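## Task

Carry the orange bin, and no other bin, over the benches to the bench edge where three of the arms are mounted. Set the hook next to that bin, lying flat on the bench, with its handle sticking out past that same edge. Every other object must finish on the surface it started on. Nothing counts if it stays put only because a robot is holding it. At the end, open the grippers and pull the arms away.

## Robot and tools

Robots: four identical i2rt Big YAM arms named arm1, arm2, arm3 and arm4. Each has six revolute joints, a two-finger gripper and a wrist camera. With joint1 and joint6 at 0 and the hand level and pointing forward, the wrist camera rides on top of the hand looking toward the fingertips. Reach is about 1.0 m from the joint1 axis. Joints move at different speeds, so the hand can sweep a wide, curved path between two postures. Two room cameras, room_a and room_b, are fixed in the room.

Frame: a single scene frame with its origin on the floor and +z up. The hand point is midway between the fingertips; its z axis runs along the fingers and the fingers open and close along its y axis. Each arm's foot pose is real but never printed. Only joint angles are commanded; the URDF gives the kinematics from each foot (base_link) to the hand (link pinch).

execute_actions: argument "actions" is a list holding one action or none. An action is an object keyed by robot name; each robot gets a "joints" object of absolute targets (not offsets) by joint name, given per arm. Names, units and ranges: joint1_rad -2.879 to 2.879 (rotates the whole arm about its foot, positive counter-clockwise seen from above, 0 = the direction the foot faces); joint2_rad 0 to 3.141 (shoulder; 0 = upper arm lying back roughly horizontal, increasing lifts it up then forward); joint3_rad 0 to 3.019 (elbow; 0 = forearm folded onto upper arm, increasing unfolds it); joint4_rad -1.692 to 1.57 (hand pitch, positive tips fingers up); joint5_rad -1.57 to 1.57 (hand yaw, positive toward the arm's right); joint6_rad -2.094 to 2.094 (hand roll, positive clockwise viewed from behind the hand); gripper_m 0 to 0.093 metres between fingertips. Completion tolerances are ±0.045, ±0.14, ±0.09, ±0.055, ±0.03, ±0.035 rad and ±0.003 m respectively. Joints or arms you omit may still be driving to earlier targets. All motions in the action start together and may finish at different times. Unknown keys or out-of-range values reject the whole call and nothing moves. "cameras" optionally lists images to return: arm1_cam_wrist, arm2_cam_wrist, arm3_cam_wrist, arm4_cam_wrist, room_a, room_b or all; omitted/null/["all"] gives all, [] gives none. An empty actions list just reports state and pictures. Example: {"arm1": {"joints": {"gripper_m": 0.05}}, "arm2": {"joints": {"joint1_rad": 0.3}}}.

wait: "seconds" from 0 to 10; commands nothing, returns state and images.

zoom_image: "camera" plus "region" [x0, y0, x1, y1] in pixels of that camera's latest full image (672x504, origin top-left), at most 504 by 504.

read_manual: optional "section", only "licences"; returns licence text, moves nothing.

finished_scene: "scene" is the integer of the current scene. It ends that scene irreversibly and reports success; the goal must already hold without robot help.

Results: joint_positions gives each joint's reading. joint_status tells how each commanded motion ended: reaching target; "off_target" (stopped short, possibly still pushing); "contact_stop" or "time_out" (target dropped, holds where it stopped, though a time_out joint may keep a target within 0.375, 0.375, 0.113, 0.225, 0.075, 0.3 rad for joints 1-6 and keep pushing, and will move there if freed); "not_followed" after a "joint command not followed" line with a "cause:" line, meaning a self/inter-arm clearance check blocked that arm's joints (its gripper target still runs) and it may retry those targets on later actions. on_its_own lists joints acting without a command this call; "held at" is the held target, not the position. To stop a push, command the joint's reported position. A target very close to the current reading may not move it. Loaded joints sag. If a call reports a stop, later execute_actions, wait and finished_scene calls in the same reply are skipped.

Heat: holding loads or pushing warms motors, even while idle between replies. A MOTOR HOT line appears at 85 °C; at 100 °C an OVER-TEMPERATURE FAULT drops that arm (joints and gripper) until cooled, and unreached keys read "limit_stop_at_motor_heat"; resend targets afterward. Some heat persists into the next scene.

Cautions: the arms do not stop on contact and can push hard. Hard squeezes between two robots end the run; hard hits may too. The clearance check can react late and ignores fingers, gripper housings and wrist cameras, and no line reports robots touching. Objects touching robots are fine. Arms don't wait for one another. Never knock objects off the work area or onto the floor, and avoid drops, slips and slams. Loose objects may occasionally get a small nudge. Robots keep holding their last command while you think. Grip force per finger pad is about 50 to 62 N, lower on some grippers.

Camera intrinsics (pinhole with radial distortion, 672x504): fy about 534 for arm1_cam_wrist, 524 arm2, 502 arm3, 508 arm4, 300 room_a (fovy 80.154), 251 room_b (fovy 90.233); principal points near image centre.

Each tool is called after ">>>" in YAML: its name, and indented under it one key for each argument.

## Session

>>> execute_actions:
  actions: []

Scene clock: 0.00 s.
Motor temperatures (°C, as the motors report them): arm1=[21 21 19 21 20 21] | arm2=[19 19 20 20 22 19] | arm3=[19 19 21 19 20 21] | arm4=[21 21 19 22 21 19]
arm1.joint_positions: joint1_rad=+0.423 joint2_rad=+0.354 joint3_rad=+1.606 joint4_rad=-1.580 joint5_rad=+0.175 joint6_rad=+0.578 gripper_m=+0.095
arm1.joint_status: not commanded
arm1.hand: x=-1.1546 y=-0.5584 z=+1.3376 quat_wxyz=(-0.256, +0.458, -0.670, -0.526) (m; scene frame)
arm2.joint_positions: joint1_rad=-0.687 joint2_rad=+0.585 joint3_rad=+1.505 joint4_rad=-1.548 joint5_rad=+0.056 joint6_rad=+0.783 gripper_m=+0.094
arm2.joint_status: not commanded
arm2.hand: x=-0.1384 y=-0.4671 z=+1.2905 quat_wxyz=(-0.307, +0.069, -0.886, -0.341) (m; scene frame)
arm3.joint_positions: joint1_rad=+0.692 joint2_rad=+0.256 joint3_rad=+1.682 joint4_rad=-1.466 joint5_rad=-0.027 joint6_rad=-0.057 gripper_m=+0.094
arm3.joint_status: not commanded
arm3.hand: x=+0.7259 y=-0.6150 z=+1.3900 quat_wxyz=(-0.250, +0.688, -0.217, -0.646) (m; scene frame)
arm4.joint_positions: joint1_rad=+0.680 joint2_rad=+0.376 joint3_rad=+1.425 joint4_rad=-1.329 joint5_rad=-0.174 joint6_rad=-0.478 gripper_m=+0.095
arm4.joint_status: not commanded
arm4.hand: x=+0.7976 y=+1.7121 z=+1.3615 quat_wxyz=(-0.496, -0.142, -0.784, +0.344) (m; scene frame)
pictures: arm1_cam_wrist, arm2_cam_wrist, arm3_cam_wrist, arm4_cam_wrist, room_a, room_b
Images, in order (width x height): arm1_cam_wrist 672x504, arm2_cam_wrist 672x504, arm3_cam_wrist 672x504, arm4_cam_wrist 672x504, room_a 672x504, room_b 672x504.

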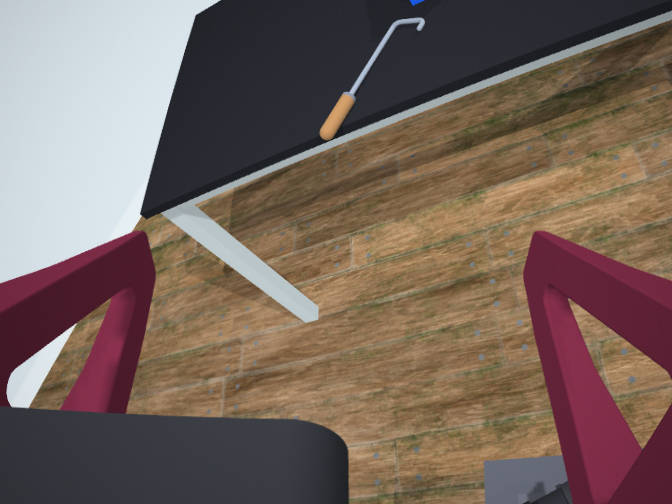

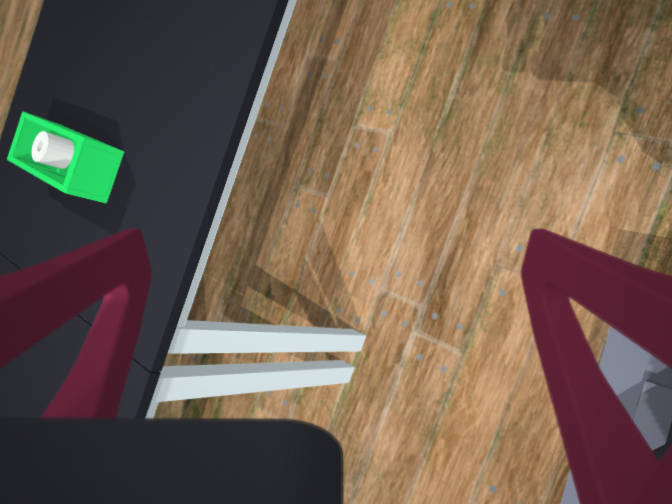

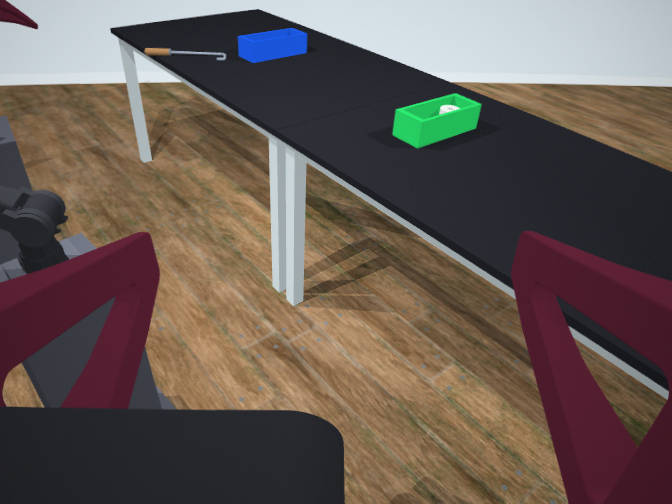

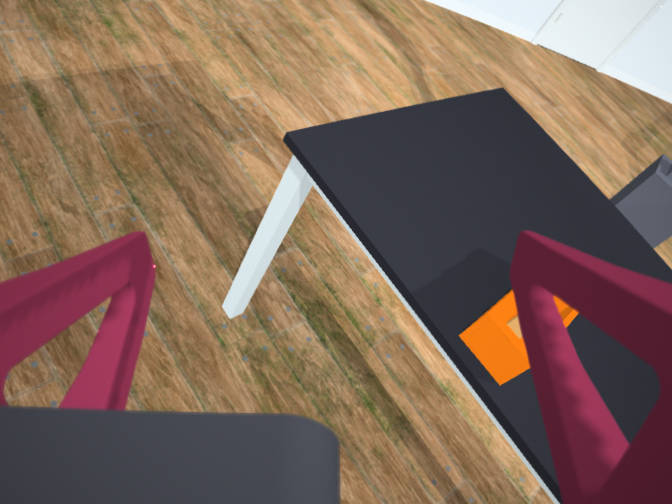

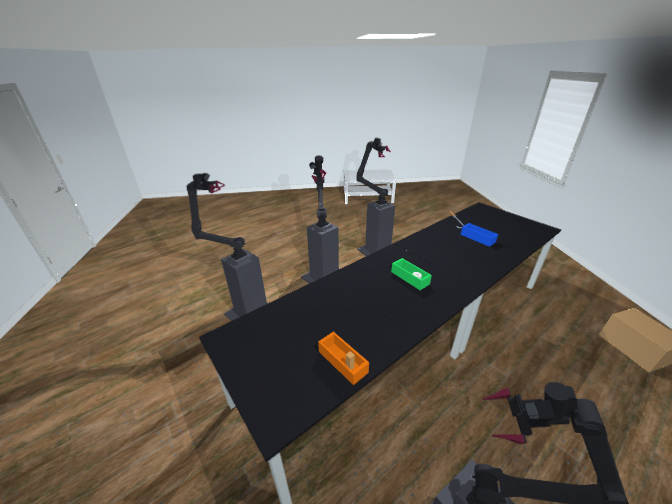

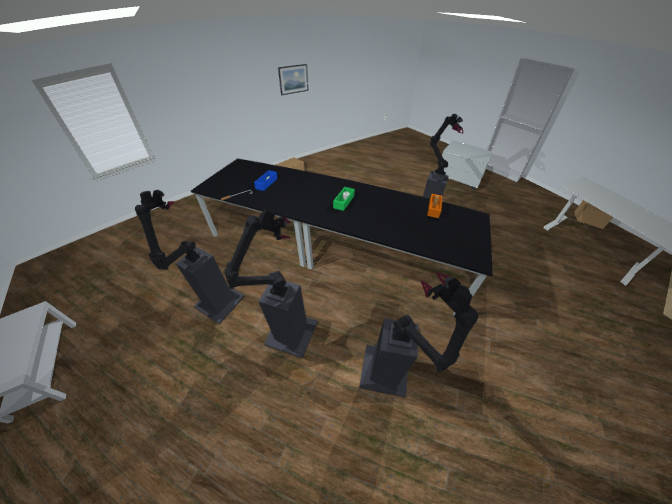

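>>> execute_actions:
  actions:
    - {"arm1":{"joints":{"joint1_rad":0.1,"joint2_rad":1.6,"joint3_rad":1.9,"joint4_rad":-1.2,"joint5_rad":0,"joint6_rad":0}},"arm2":{"joints":{"joint1_rad":-0.1,"joint2_rad":1.6,"joint3_rad":1.9,"joint4_rad":-1.2,"joint5_rad":0,"joint6_rad":0}},"arm3":{"joints":{"joint1_rad":-0.18,"joint2_rad":1.6,"joint3_rad":1.9,"joint4_rad":-0.8,"joint5_rad":0,"joint6_rad":0}},"arm4":{"joints":{"joint1_rad":0.3,"joint2_rad":1.6,"joint3_rad":1.9,"joint4_rad":-1.0,"joint5_rad":0,"joint6_rad":0}}}

Scene clock: 17.17 s.
Motor temperatures (°C, as the motors report them): arm1=[21 22 21 21 20 21] | arm2=[19 19 23 21 22 19] | arm3=[19 20 22 19 20 21] | arm4=[21 21 22 23 21 19]
arm1.joint_positions: joint1_rad=+0.105 joint2_rad=+1.591 joint3_rad=+1.880 joint4_rad=-1.206 joint5_rad=+0.003 joint6_rad=+0.016 gripper_m=+0.095
arm1.joint_status: all done
arm1.hand: x=-1.1782 y=+0.0070 z=+1.1492 quat_wxyz=(-0.225, +0.669, -0.670, -0.230) (m; scene frame)
arm2.joint_positions: joint1_rad=-0.099 joint2_rad=+1.601 joint3_rad=+1.871 joint4_rad=-1.211 joint5_rad=+0.001 joint6_rad=+0.012 gripper_m=+0.094
arm2.joint_status: all done
arm2.hand: x=-0.2398 y=+0.0114 z=+1.1531 quat_wxyz=(-0.223, +0.663, -0.678, -0.227) (m; scene frame)
arm3.joint_positions: joint1_rad=-0.187 joint2_rad=+1.614 joint3_rad=+1.875 joint4_rad=-0.818 joint5_rad=-0.003 joint6_rad=-0.009 gripper_m=+0.094
arm3.joint_status: all done
arm3.hand: x=+0.7157 y=+0.0904 z=+1.2078 quat_wxyz=(-0.349, +0.618, -0.616, -0.341) (m; scene frame)
arm4.joint_positions: joint1_rad=+0.311 joint2_rad=+1.583 joint3_rad=+1.862 joint4_rad=-0.999 joint5_rad=-0.003 joint6_rad=-0.015 gripper_m=+0.095
arm4.joint_status: all done
arm4.hand: x=+0.8573 y=+1.1647 z=+1.2166 quat_wxyz=(-0.324, -0.558, -0.720, +0.256) (m; scene frame)
pictures: arm1_cam_wrist, arm2_cam_wrist, arm3_cam_wrist, arm4_cam_wrist, room_a, room_b
Images, in order (width x height): arm1_cam_wrist 672x504, arm2_cam_wrist 672x504, arm3_cam_wrist 672x504, arm4_cam_wrist 672x504, room_a 672x504, room_b 672x504.

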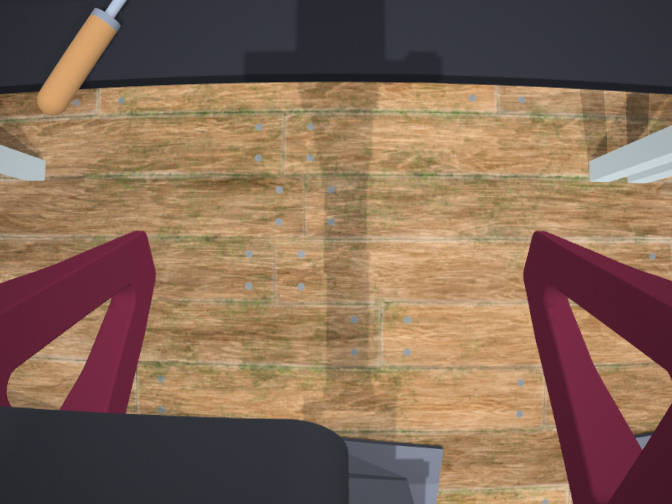

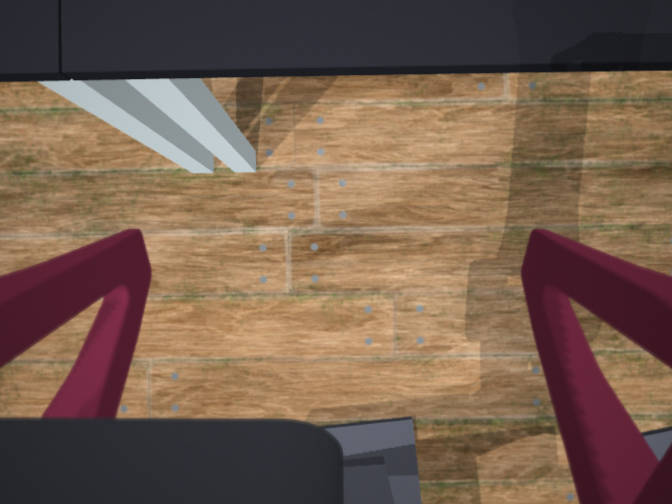

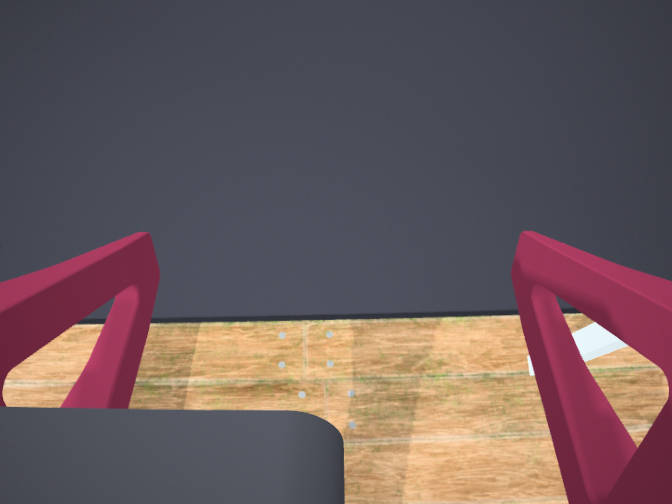

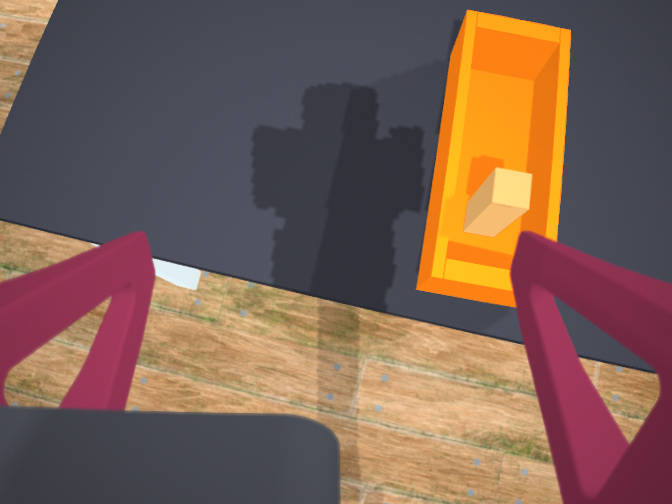

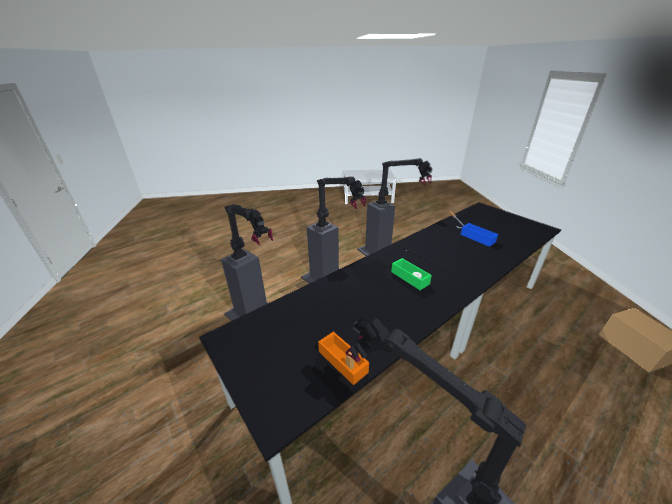

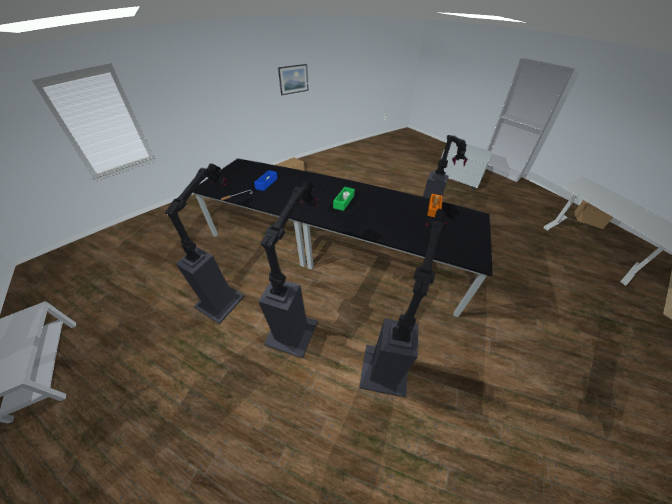

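>>> execute_actions:
  actions:
    - {"arm1":{"joints":{"joint1_rad":0.526,"joint2_rad":2.3,"joint3_rad":2.25,"joint4_rad":-0.78,"joint5_rad":0.6,"joint6_rad":0.72}},"arm4":{"joints":{"joint1_rad":0.09,"joint2_rad":1.6,"joint3_rad":0.88,"joint4_rad":0.98,"gripper_m":0.05}}}
  cameras: ["arm1_cam_wrist"]

>>> execute_actions:
  actions:
    - {"arm1":{"joints":{"joint2_rad":2.38}},"arm4":{"joints":{"joint2_rad":2.04}}}
  cameras: ["arm1_cam_wrist","arm4_cam_wrist","room_a"]

Scene clock: 44.73 s.
Motor temperatures (°C, as the motors report them): arm1=[21 24 28 21 20 21] | arm2=[19 20 28 21 22 19] | arm3=[19 22 27 19 20 21] | arm4=[21 23 27 23 21 19]
arm1.joint_positions: joint1_rad=+0.521 joint2_rad=+2.289 joint3_rad=+2.213 joint4_rad=-0.798 joint5_rad=+0.599 joint6_rad=+0.704 gripper_m=+0.095
arm1.joint_status: all done
arm1.hand: x=-1.4326 y=+0.1995 z=+0.9037 quat_wxyz=(-0.342, +0.462, -0.776, -0.258) (m; scene frame)
arm2.joint_positions: joint1_rad=-0.099 joint2_rad=+1.601 joint3_rad=+1.871 joint4_rad=-1.211 joint5_rad=+0.001 joint6_rad=+0.012 gripper_m=+0.094
arm2.joint_status: not commanded
arm2.hand: x=-0.2398 y=+0.0114 z=+1.1531 quat_wxyz=(-0.223, +0.663, -0.678, -0.227) (m; scene frame)
arm3.joint_positions: joint1_rad=-0.187 joint2_rad=+1.614 joint3_rad=+1.875 joint4_rad=-0.818 joint5_rad=-0.003 joint6_rad=-0.009 gripper_m=+0.094
arm3.joint_status: not commanded
arm3.hand: x=+0.7157 y=+0.0904 z=+1.2078 quat_wxyz=(-0.349, +0.618, -0.616, -0.341) (m; scene frame)
arm4.joint_positions: joint1_rad=+0.081 joint2_rad=+1.603 joint3_rad=+0.882 joint4_rad=+0.966 joint5_rad=+0.000 joint6_rad=-0.013 gripper_m=+0.050
arm4.joint_status: all done
arm4.hand: x=+0.7096 y=+1.1655 z=+1.0786 quat_wxyz=(-0.556, -0.432, -0.439, +0.559) (m; scene frame)
pictures: arm1_cam_wrist
Images, in order (width x height): arm1_cam_wrist 672x504.

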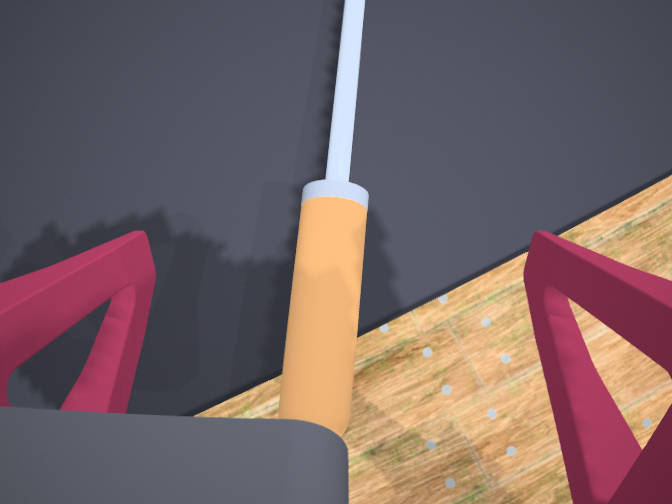

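Scene clock: 46.03 s.
Motor temperatures (°C, as the motors report them): arm1=[21 24 29 21 20 21] | arm2=[19 20 28 21 22 19] | arm3=[19 22 28 19 20 21] | arm4=[21 23 27 23 21 19]
arm1.joint_positions: joint1_rad=+0.521 joint2_rad=+2.391 joint3_rad=+2.213 joint4_rad=-0.797 joint5_rad=+0.599 joint6_rad=+0.704 gripper_m=+0.095
arm1.joint_status: all done
arm1.hand: x=-1.4328 y=+0.2000 z=+0.8199 quat_wxyz=(-0.336, +0.483, -0.780, -0.212) (m; scene frame)
arm2.joint_positions: joint1_rad=-0.099 joint2_rad=+1.601 joint3_rad=+1.871 joint4_rad=-1.211 joint5_rad=+0.001 joint6_rad=+0.012 gripper_m=+0.094
arm2.joint_status: not commanded
arm2.hand: x=-0.2398 y=+0.0114 z=+1.1531 quat_wxyz=(-0.223, +0.663, -0.678, -0.227) (m; scene frame)
arm3.joint_positions: joint1_rad=-0.187 joint2_rad=+1.614 joint3_rad=+1.875 joint4_rad=-0.818 joint5_rad=-0.003 joint6_rad=-0.009 gripper_m=+0.094
arm3.joint_status: not commanded
arm3.hand: x=+0.7157 y=+0.0904 z=+1.2078 quat_wxyz=(-0.349, +0.618, -0.616, -0.341) (m; scene frame)
arm4.joint_positions: joint1_rad=+0.081 joint2_rad=+2.044 joint3_rad=+0.869 joint4_rad=+0.978 joint5_rad=+0.000 joint6_rad=-0.013 gripper_m=+0.050
arm4.joint_status: all done
arm4.hand: x=+0.7102 y=+1.1495 z=+0.8006 quat_wxyz=(-0.447, -0.542, -0.551, +0.450) (m; scene frame)
pictures: arm1_cam_wrist, arm4_cam_wrist, room_a
Images, in order (width x height): arm1_cam_wrist 672x504, arm4_cam_wrist 672x504, room_a 672x504.

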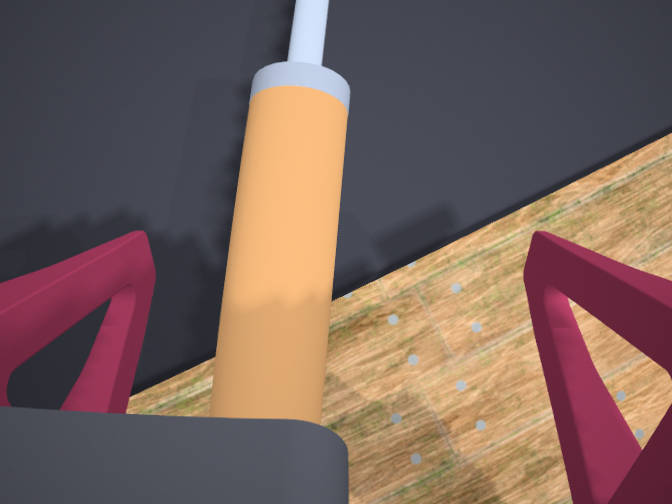

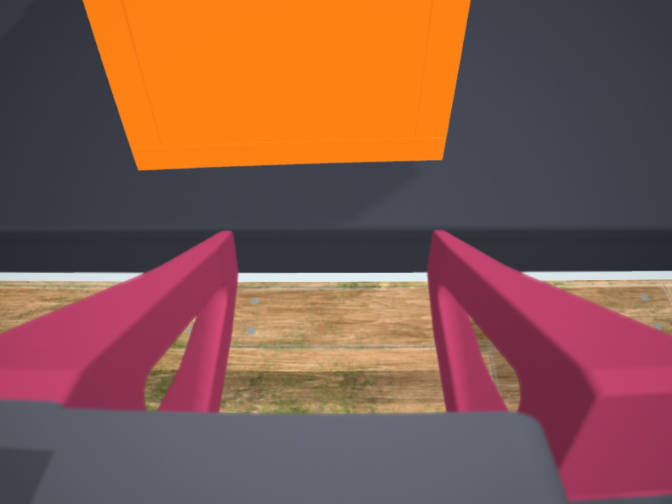

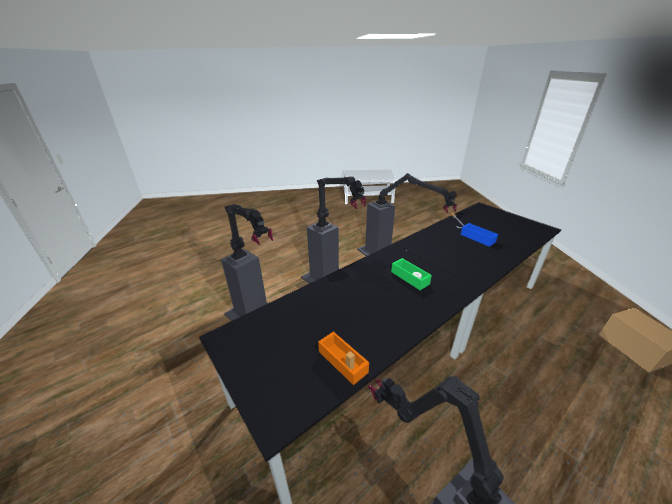

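>>> execute_actions:
  actions:
    - {"arm1":{"joints":{"joint1_rad":0.555,"joint2_rad":2.43,"joint4_rad":-0.74}},"arm4":{"joints":{"joint1_rad":0.11,"joint2_rad":2.11,"joint3_rad":1.13,"joint4_rad":0.82}}}
  cameras: ["arm1_cam_wrist","arm4_cam_wrist"]

Scene clock: 52.63 s.
Motor temperatures (°C, as the motors report them): arm1=[21 26 30 21 20 21] | arm2=[19 20 28 21 22 19] | arm3=[19 23 28 19 20 21] | arm4=[21 23 25 23 21 19]
arm1.joint_positions: joint1_rad=+0.557 joint2_rad=+2.420 joint3_rad=+2.213 joint4_rad=-0.760 joint5_rad=+0.599 joint6_rad=+0.704 gripper_m=+0.095
arm1.joint_status: all done
arm1.hand: x=-1.4641 y=+0.1945 z=+0.8004 quat_wxyz=(-0.333, +0.495, -0.771, -0.222) (m; scene frame)
arm2.joint_positions: joint1_rad=-0.099 joint2_rad=+1.601 joint3_rad=+1.871 joint4_rad=-1.211 joint5_rad=+0.001 joint6_rad=+0.012 gripper_m=+0.094
arm2.joint_status: not commanded
arm2.hand: x=-0.2398 y=+0.0114 z=+1.1531 quat_wxyz=(-0.223, +0.663, -0.678, -0.227) (m; scene frame)
arm3.joint_positions: joint1_rad=-0.187 joint2_rad=+1.614 joint3_rad=+1.875 joint4_rad=-0.818 joint5_rad=-0.003 joint6_rad=-0.009 gripper_m=+0.094
arm3.joint_status: not commanded
arm3.hand: x=+0.7157 y=+0.0904 z=+1.2078 quat_wxyz=(-0.349, +0.618, -0.616, -0.341) (m; scene frame)
arm4.joint_positions: joint1_rad=+0.100 joint2_rad=+2.099 joint3_rad=+1.110 joint4_rad=+0.829 joint5_rad=+0.000 joint6_rad=-0.013 gripper_m=+0.050
arm4.joint_status: all done
arm4.hand: x=+0.7242 y=+1.0692 z=+0.8294 quat_wxyz=(-0.461, -0.529, -0.548, +0.455) (m; scene frame)
pictures: arm1_cam_wrist, arm4_cam_wrist
Images, in order (width x height): arm1_cam_wrist 672x504, arm4_cam_wrist 672x504.

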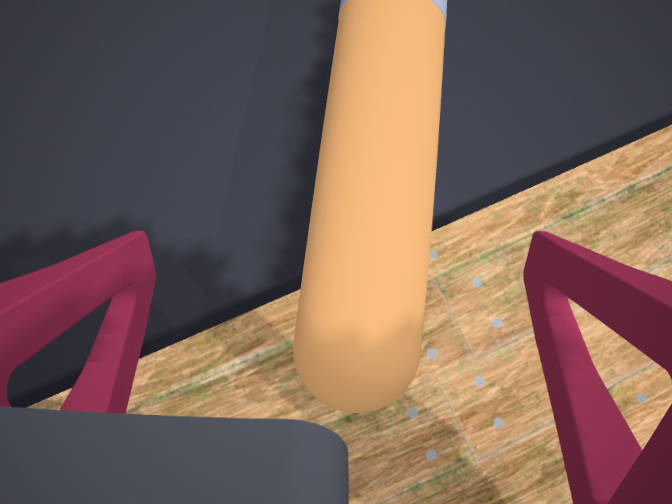

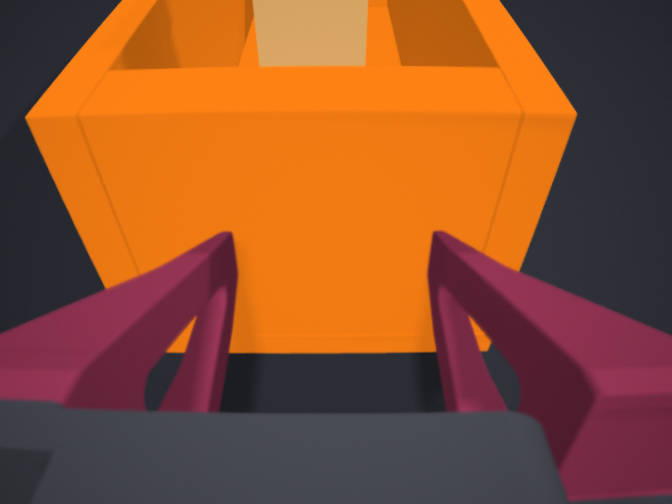

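>>> execute_actions:
  actions:
    - {"arm1":{"joints":{"joint1_rad":0.545,"joint2_rad":2.505,"joint3_rad":2.37,"joint4_rad":-0.8,"joint5_rad":0.68,"gripper_m":0.07}},"arm4":{"joints":{"joint2_rad":2.245,"joint3_rad":1.40,"joint4_rad":0.66}}}
  cameras: ["arm1_cam_wrist","arm4_cam_wrist"]

Scene clock: 58.77 s.
Motor temperatures (°C, as the motors report them): arm1=[21 27 31 21 20 21] | arm2=[19 20 29 21 22 19] | arm3=[19 23 28 19 20 21] | arm4=[21 24 25 23 21 19]
arm1.joint_positions: joint1_rad=+0.552 joint2_rad=+2.496 joint3_rad=+2.308 joint4_rad=-0.785 joint5_rad=+0.680 joint6_rad=+0.707 gripper_m=+0.070
arm1.joint_status: all done
arm1.hand: x=-1.4546 y=+0.2099 z=+0.7891 quat_wxyz=(-0.368, +0.477, -0.771, -0.209) (m; scene frame)
arm2.joint_positions: joint1_rad=-0.099 joint2_rad=+1.601 joint3_rad=+1.871 joint4_rad=-1.211 joint5_rad=+0.001 joint6_rad=+0.012 gripper_m=+0.094
arm2.joint_status: not commanded
arm2.hand: x=-0.2398 y=+0.0114 z=+1.1531 quat_wxyz=(-0.223, +0.663, -0.678, -0.227) (m; scene frame)
arm3.joint_positions: joint1_rad=-0.187 joint2_rad=+1.614 joint3_rad=+1.875 joint4_rad=-0.818 joint5_rad=-0.003 joint6_rad=-0.009 gripper_m=+0.094
arm3.joint_status: not commanded
arm3.hand: x=+0.7157 y=+0.0904 z=+1.2078 quat_wxyz=(-0.349, +0.618, -0.616, -0.341) (m; scene frame)
arm4.joint_positions: joint1_rad=+0.100 joint2_rad=+2.225 joint3_rad=+1.366 joint4_rad=+0.668 joint5_rad=+0.000 joint6_rad=-0.012 gripper_m=+0.050
arm4.joint_status: all done
arm4.hand: x=+0.7260 y=+0.9960 z=+0.8185 quat_wxyz=(-0.453, -0.536, -0.555, +0.447) (m; scene frame)
pictures: arm1_cam_wrist, arm4_cam_wrist
Images, in order (width x height): arm1_cam_wrist 672x504, arm4_cam_wrist 672x504.

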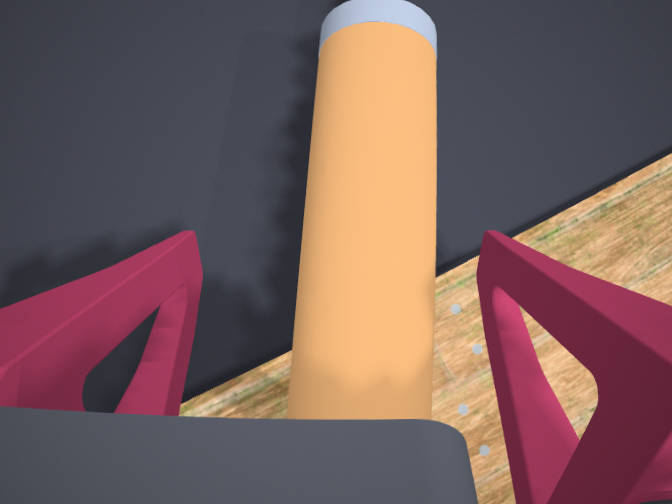

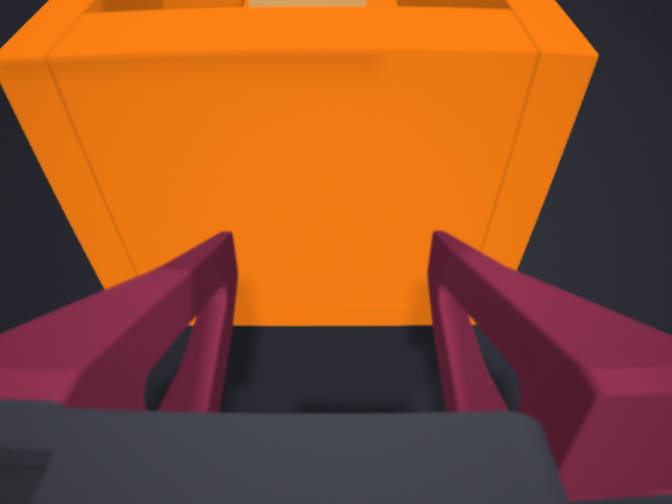

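>>> execute_actions:
  actions:
    - {"arm1":{"joints":{"joint2_rad":2.525,"joint6_rad":0.8}},"arm4":{"joints":{"joint2_rad":2.4,"joint3_rad":1.735,"joint4_rad":0.49}}}
  cameras: []

>>> execute_actions:
  actions:
    - {"arm1":{"joints":{"gripper_m":0.0}},"arm4":{"joints":{"joint2_rad":2.59,"joint3_rad":2.15,"joint4_rad":0.28}}}
  cameras: ["arm1_cam_wrist","arm4_cam_wrist"]

Scene clock: 65.90 s.
Motor temperatures (°C, as the motors report them): arm1=[21 28 34 21 20 21] | arm2=[19 20 29 21 22 19] | arm3=[19 23 29 19 20 21] | arm4=[21 24 25 23 21 19]
arm1.joint_positions: joint1_rad=+0.552 joint2_rad=+2.503 joint3_rad=+2.310 joint4_rad=-0.785 joint5_rad=+0.681 joint6_rad=+0.784 gripper_m=+0.070
arm1.joint_status: all done
arm1.hand: x=-1.4545 y=+0.2099 z=+0.7841 quat_wxyz=(-0.360, +0.448, -0.788, -0.220) (m; scene frame)
arm2.joint_positions: joint1_rad=-0.099 joint2_rad=+1.601 joint3_rad=+1.871 joint4_rad=-1.211 joint5_rad=+0.001 joint6_rad=+0.012 gripper_m=+0.094
arm2.joint_status: not commanded
arm2.hand: x=-0.2398 y=+0.0114 z=+1.1531 quat_wxyz=(-0.223, +0.663, -0.678, -0.227) (m; scene frame)
arm3.joint_positions: joint1_rad=-0.187 joint2_rad=+1.614 joint3_rad=+1.875 joint4_rad=-0.818 joint5_rad=-0.003 joint6_rad=-0.009 gripper_m=+0.094
arm3.joint_status: not commanded
arm3.hand: x=+0.7157 y=+0.0904 z=+1.2078 quat_wxyz=(-0.349, +0.618, -0.616, -0.341) (m; scene frame)
arm4.joint_positions: joint1_rad=+0.100 joint2_rad=+2.377 joint3_rad=+1.693 joint4_rad=+0.497 joint5_rad=+0.000 joint6_rad=-0.012 gripper_m=+0.050
arm4.joint_status: all done
arm4.hand: x=+0.7280 y=+0.9134 z=+0.8214 quat_wxyz=(-0.454, -0.535, -0.554, +0.448) (m; scene frame)
pictures: none
No camera images: the call's "cameras" was empty. Leave "cameras" out to get every camera's image.

Scene clock: 67.10 s.
Motor temperatures (°C, as the motors report them): arm1=[21 28 34 21 20 21] | arm2=[19 20 29 21 22 19] | arm3=[19 23 29 19 20 21] | arm4=[21 25 25 23 21 19]
arm1.joint_positions: joint1_rad=+0.552 joint2_rad=+2.503 joint3_rad=+2.313 joint4_rad=-0.789 joint5_rad=+0.684 joint6_rad=+0.788 gripper_m=+0.030
arm1.joint_status: gripper_m off_target (ended at +0.030, target +0.000)
arm1.hand: x=-1.4534 y=+0.2100 z=+0.7848 quat_wxyz=(-0.361, +0.446, -0.789, -0.219) (m; scene frame)
arm2.joint_positions: joint1_rad=-0.099 joint2_rad=+1.601 joint3_rad=+1.871 joint4_rad=-1.211 joint5_rad=+0.001 joint6_rad=+0.012 gripper_m=+0.094
arm2.joint_status: not commanded
arm2.hand: x=-0.2398 y=+0.0114 z=+1.1531 quat_wxyz=(-0.223, +0.663, -0.678, -0.227) (m; scene frame)
arm3.joint_positions: joint1_rad=-0.187 joint2_rad=+1.614 joint3_rad=+1.875 joint4_rad=-0.818 joint5_rad=-0.003 joint6_rad=-0.009 gripper_m=+0.094
arm3.joint_status: not commanded
arm3.hand: x=+0.7157 y=+0.0904 z=+1.2078 quat_wxyz=(-0.349, +0.618, -0.616, -0.341) (m; scene frame)
arm4.joint_positions: joint1_rad=+0.100 joint2_rad=+2.566 joint3_rad=+2.104 joint4_rad=+0.286 joint5_rad=+0.000 joint6_rad=-0.012 gripper_m=+0.050
arm4.joint_status: all done
arm4.hand: x=+0.7300 y=+0.8326 z=+0.8315 quat_wxyz=(-0.458, -0.532, -0.551, +0.451) (m; scene frame)
pictures: arm1_cam_wrist, arm4_cam_wrist
Images, in order (width x height): arm1_cam_wrist 672x504, arm4_cam_wrist 672x504.

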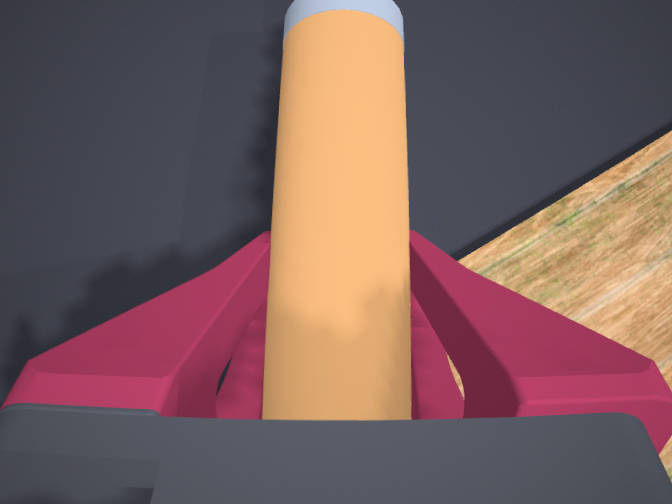

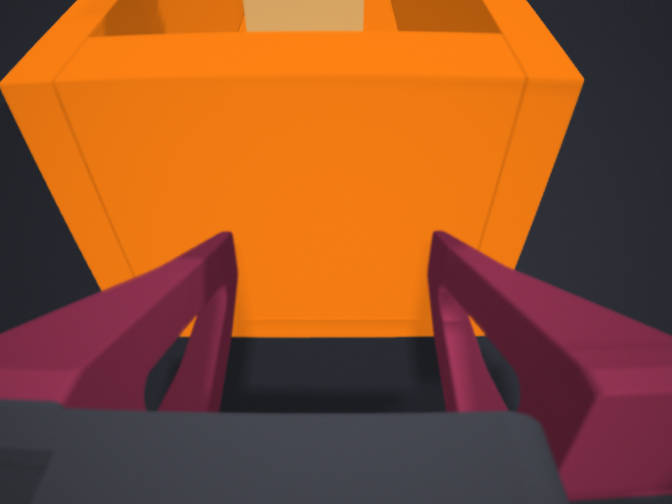

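>>> execute_actions:
  actions:
    - {"arm1":{"joints":{"joint2_rad":2.15}},"arm2":{"joints":{"joint1_rad":-0.2,"joint2_rad":2.1,"joint3_rad":2.07,"joint4_rad":0.6,"joint5_rad":0.76}},"arm4":{"joints":{"joint2_rad":2.8,"joint3_rad":2.55,"joint4_rad":0.05}}}
  cameras: ["arm1_cam_wrist","arm4_cam_wrist","room_a"]

Scene clock: 76.90 s.
Motor temperatures (°C, as the motors report them): arm1=[21 29 36 21 20 21] | arm2=[19 21 29 21 22 19] | arm3=[19 23 29 19 20 21] | arm4=[21 26 27 23 21 19]
arm1.joint_positions: joint1_rad=+0.548 joint2_rad=+2.184 joint3_rad=+2.326 joint4_rad=-0.805 joint5_rad=+0.678 joint6_rad=+0.788 gripper_m=+0.030
arm1.joint_status: all done
arm1.hand: x=-1.4425 y=+0.1931 z=+1.0548 quat_wxyz=(-0.362, +0.374, -0.774, -0.359) (m; scene frame)
arm2.joint_positions: joint1_rad=-0.210 joint2_rad=+2.096 joint3_rad=+2.038 joint4_rad=+0.577 joint5_rad=+0.758 joint6_rad=+0.010 gripper_m=+0.094
arm2.joint_status: all done
arm2.hand: x=-0.0294 y=+0.2008 z=+1.2451 quat_wxyz=(-0.721, +0.061, -0.560, -0.403) (m; scene frame)
arm3.joint_positions: joint1_rad=-0.187 joint2_rad=+1.614 joint3_rad=+1.875 joint4_rad=-0.818 joint5_rad=-0.003 joint6_rad=-0.009 gripper_m=+0.094
arm3.joint_status: not commanded
arm3.hand: x=+0.7157 y=+0.0904 z=+1.2078 quat_wxyz=(-0.349, +0.618, -0.616, -0.341) (m; scene frame)
arm4.joint_positions: joint1_rad=+0.100 joint2_rad=+2.766 joint3_rad=+2.495 joint4_rad=+0.058 joint5_rad=+0.000 joint6_rad=-0.012 gripper_m=+0.050
arm4.joint_status: all done
arm4.hand: x=+0.7312 y=+0.7859 z=+0.8165 quat_wxyz=(-0.447, -0.541, -0.560, +0.441) (m; scene frame)
pictures: arm1_cam_wrist, arm4_cam_wrist, room_a
Images, in order (width x height): arm1_cam_wrist 672x504, arm4_cam_wrist 672x504, room_a 672x504.

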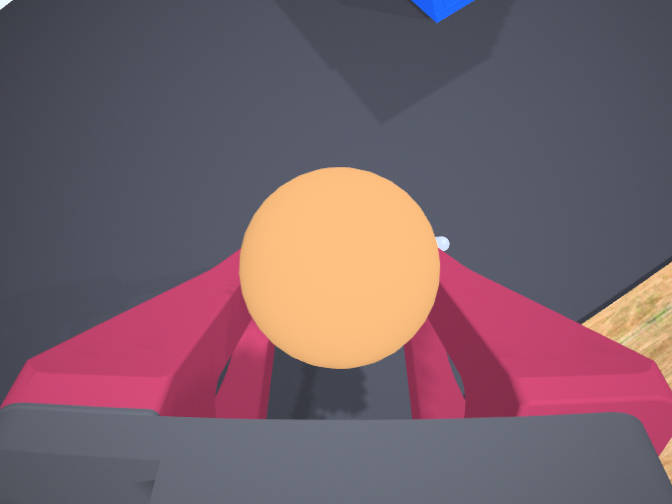

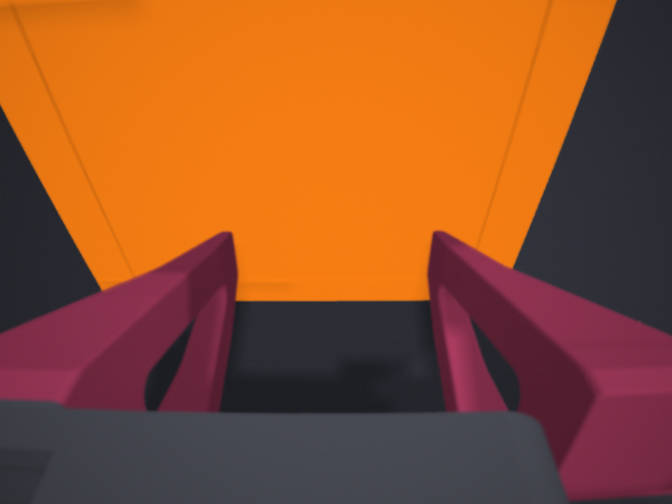

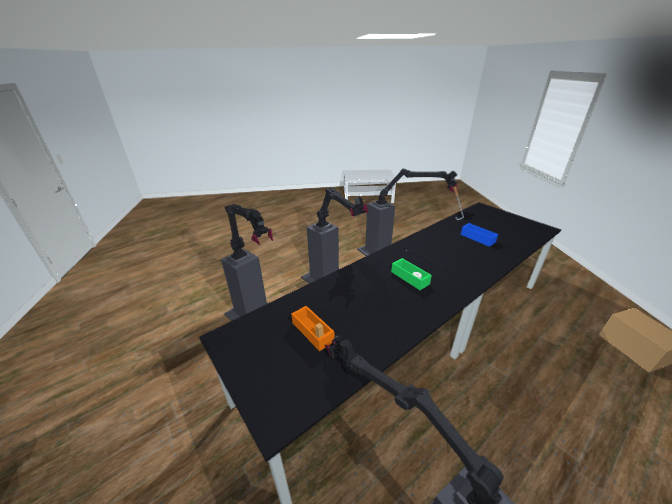

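>>> execute_actions:
  actions:
    - {"arm1":{"joints":{"joint1_rad":0.3,"joint2_rad":2.08,"joint3_rad":2.15,"joint4_rad":-0.6,"joint5_rad":-0.2,"joint6_rad":-0.12}},"arm4":{"joints":{"joint2_rad":2.45,"joint3_rad":2.0,"joint4_rad":0.3}}}
  cameras: ["arm1_cam_wrist","room_a"]

Scene clock: 81.97 s.
Motor temperatures (°C, as the motors report them): arm1=[21 30 36 21 20 21] | arm2=[19 21 30 21 22 19] | arm3=[19 23 29 19 20 21] | arm4=[21 27 28 23 21 19]
arm1.joint_positions: joint1_rad=+0.304 joint2_rad=+2.091 joint3_rad=+2.155 joint4_rad=-0.614 joint5_rad=-0.195 joint6_rad=-0.107 gripper_m=+0.030
arm1.joint_status: all done
arm1.hand: x=-1.3834 y=+0.2246 z=+1.0505 quat_wxyz=(-0.262, +0.732, -0.470, -0.418) (m; scene frame)
arm2.joint_positions: joint1_rad=-0.210 joint2_rad=+2.096 joint3_rad=+2.038 joint4_rad=+0.577 joint5_rad=+0.758 joint6_rad=+0.010 gripper_m=+0.094
arm2.joint_status: not commanded
arm2.hand: x=-0.0294 y=+0.2008 z=+1.2451 quat_wxyz=(-0.721, +0.061, -0.560, -0.403) (m; scene frame)
arm3.joint_positions: joint1_rad=-0.187 joint2_rad=+1.614 joint3_rad=+1.875 joint4_rad=-0.818 joint5_rad=-0.003 joint6_rad=-0.009 gripper_m=+0.094
arm3.joint_status: not commanded
arm3.hand: x=+0.7157 y=+0.0904 z=+1.2078 quat_wxyz=(-0.349, +0.618, -0.616, -0.341) (m; scene frame)
arm4.joint_positions: joint1_rad=+0.100 joint2_rad=+2.433 joint3_rad=+1.995 joint4_rad=+0.298 joint5_rad=+0.000 joint6_rad=-0.012 gripper_m=+0.050
arm4.joint_status: all done
arm4.hand: x=+0.7295 y=+0.8502 z=+0.8942 quat_wxyz=(-0.467, -0.524, -0.543, +0.461) (m; scene frame)
pictures: arm1_cam_wrist, room_a
Images, in order (width x height): arm1_cam_wrist 672x504, room_a 672x504.

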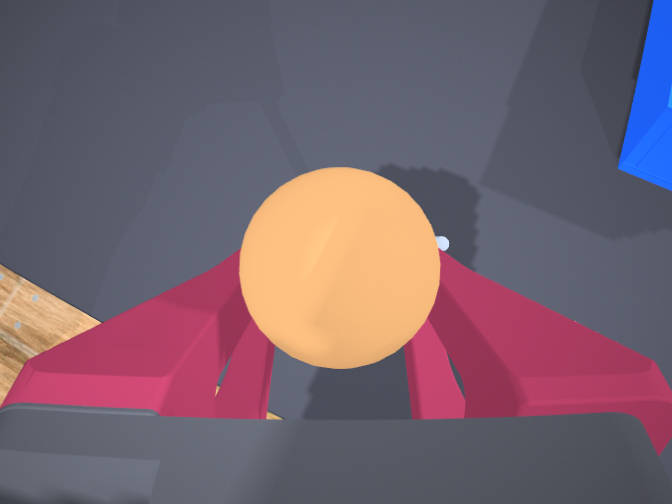

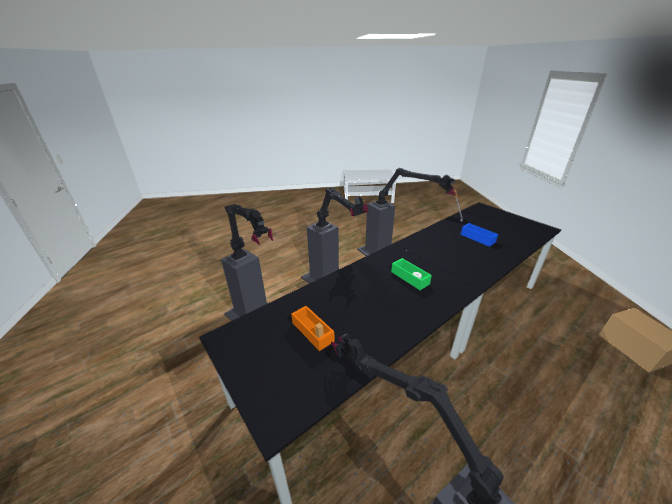

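>>> execute_actions:
  actions:
    - {"arm1":{"joints":{"joint1_rad":-0.5,"joint4_rad":-0.5,"joint5_rad":-0.4,"joint6_rad":-0.19}},"arm4":{"joints":{"joint2_rad":1.2,"joint3_rad":1.0,"joint4_rad":0}}}
  cameras: ["arm1_cam_wrist"]

>>> execute_actions:
  actions:
    - {"arm1":{"joints":{"joint2_rad":2.22,"joint4_rad":-0.3}}}
  cameras: ["arm1_cam_wrist","room_a"]

Scene clock: 86.30 s.
Motor temperatures (°C, as the motors report them): arm1=[21 30 35 21 20 21] | arm2=[19 22 30 21 22 19] | arm3=[19 23 29 19 20 21] | arm4=[21 27 28 23 21 19]
arm1.joint_positions: joint1_rad=-0.510 joint2_rad=+2.117 joint3_rad=+2.142 joint4_rad=-0.531 joint5_rad=-0.396 joint6_rad=-0.187 gripper_m=+0.030
arm1.joint_status: all done
arm1.hand: x=-0.7375 y=+0.1424 z=+1.0435 quat_wxyz=(-0.395, +0.546, -0.652, -0.347) (m; scene frame)
arm2.joint_positions: joint1_rad=-0.210 joint2_rad=+2.096 joint3_rad=+2.038 joint4_rad=+0.577 joint5_rad=+0.758 joint6_rad=+0.010 gripper_m=+0.094
arm2.joint_status: not commanded
arm2.hand: x=-0.0294 y=+0.2008 z=+1.2451 quat_wxyz=(-0.721, +0.061, -0.560, -0.403) (m; scene frame)
arm3.joint_positions: joint1_rad=-0.187 joint2_rad=+1.614 joint3_rad=+1.875 joint4_rad=-0.818 joint5_rad=-0.003 joint6_rad=-0.009 gripper_m=+0.094
arm3.joint_status: not commanded
arm3.hand: x=+0.7157 y=+0.0904 z=+1.2078 quat_wxyz=(-0.349, +0.618, -0.616, -0.341) (m; scene frame)
arm4.joint_positions: joint1_rad=+0.100 joint2_rad=+1.199 joint3_rad=+1.005 joint4_rad=+0.006 joint5_rad=+0.000 joint6_rad=-0.012 gripper_m=+0.050
arm4.joint_status: all done
arm4.hand: x=+0.7197 y=+1.2293 z=+1.1530 quat_wxyz=(-0.454, -0.535, -0.554, +0.448) (m; scene frame)
pictures: arm1_cam_wrist
Images, in order (width x height): arm1_cam_wrist 672x504.

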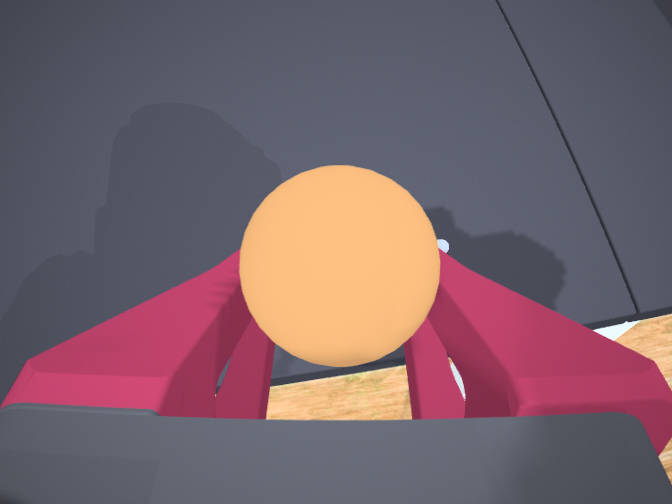

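Scene clock: 87.13 s.
Motor temperatures (°C, as the motors report them): arm1=[21 30 35 21 20 21] | arm2=[19 22 30 21 22 19] | arm3=[19 23 29 19 20 21] | arm4=[21 27 28 23 21 19]
arm1.joint_positions: joint1_rad=-0.508 joint2_rad=+2.203 joint3_rad=+2.142 joint4_rad=-0.316 joint5_rad=-0.403 joint6_rad=-0.187 gripper_m=+0.030
arm1.joint_status: all done
arm1.hand: x=-0.7195 y=+0.1730 z=+1.0155 quat_wxyz=(-0.446, +0.538, -0.616, -0.364) (m; scene frame)
arm2.joint_positions: joint1_rad=-0.210 joint2_rad=+2.096 joint3_rad=+2.038 joint4_rad=+0.577 joint5_rad=+0.758 joint6_rad=+0.010 gripper_m=+0.094
arm2.joint_status: not commanded
arm2.hand: x=-0.0294 y=+0.2008 z=+1.2451 quat_wxyz=(-0.721, +0.061, -0.560, -0.403) (m; scene frame)
arm3.joint_positions: joint1_rad=-0.187 joint2_rad=+1.614 joint3_rad=+1.875 joint4_rad=-0.818 joint5_rad=-0.003 joint6_rad=-0.009 gripper_m=+0.094
arm3.joint_status: not commanded
arm3.hand: x=+0.7157 y=+0.0904 z=+1.2078 quat_wxyz=(-0.349, +0.618, -0.616, -0.341) (m; scene frame)
arm4.joint_positions: joint1_rad=+0.100 joint2_rad=+1.199 joint3_rad=+1.005 joint4_rad=+0.006 joint5_rad=+0.000 joint6_rad=-0.012 gripper_m=+0.050
arm4.joint_status: not commanded
arm4.hand: x=+0.7197 y=+1.2293 z=+1.1530 quat_wxyz=(-0.454, -0.535, -0.554, +0.448) (m; scene frame)
pictures: arm1_cam_wrist, room_a
Images, in order (width x height): arm1_cam_wrist 672x504, room_a 672x504.

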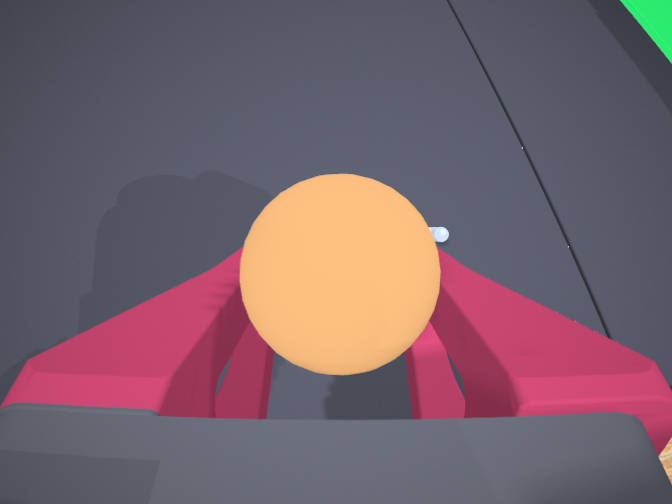

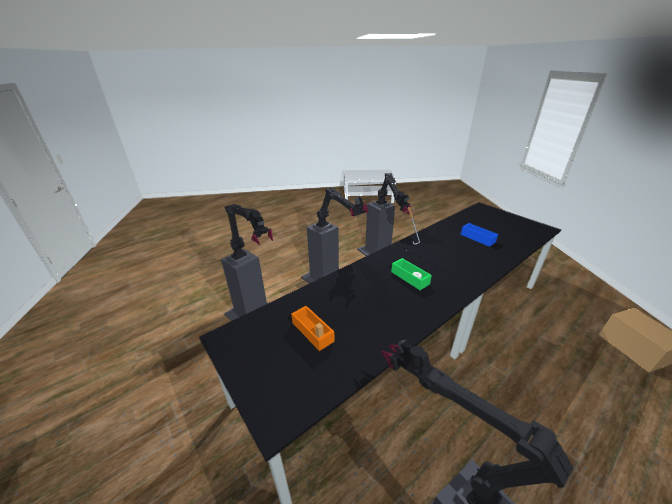

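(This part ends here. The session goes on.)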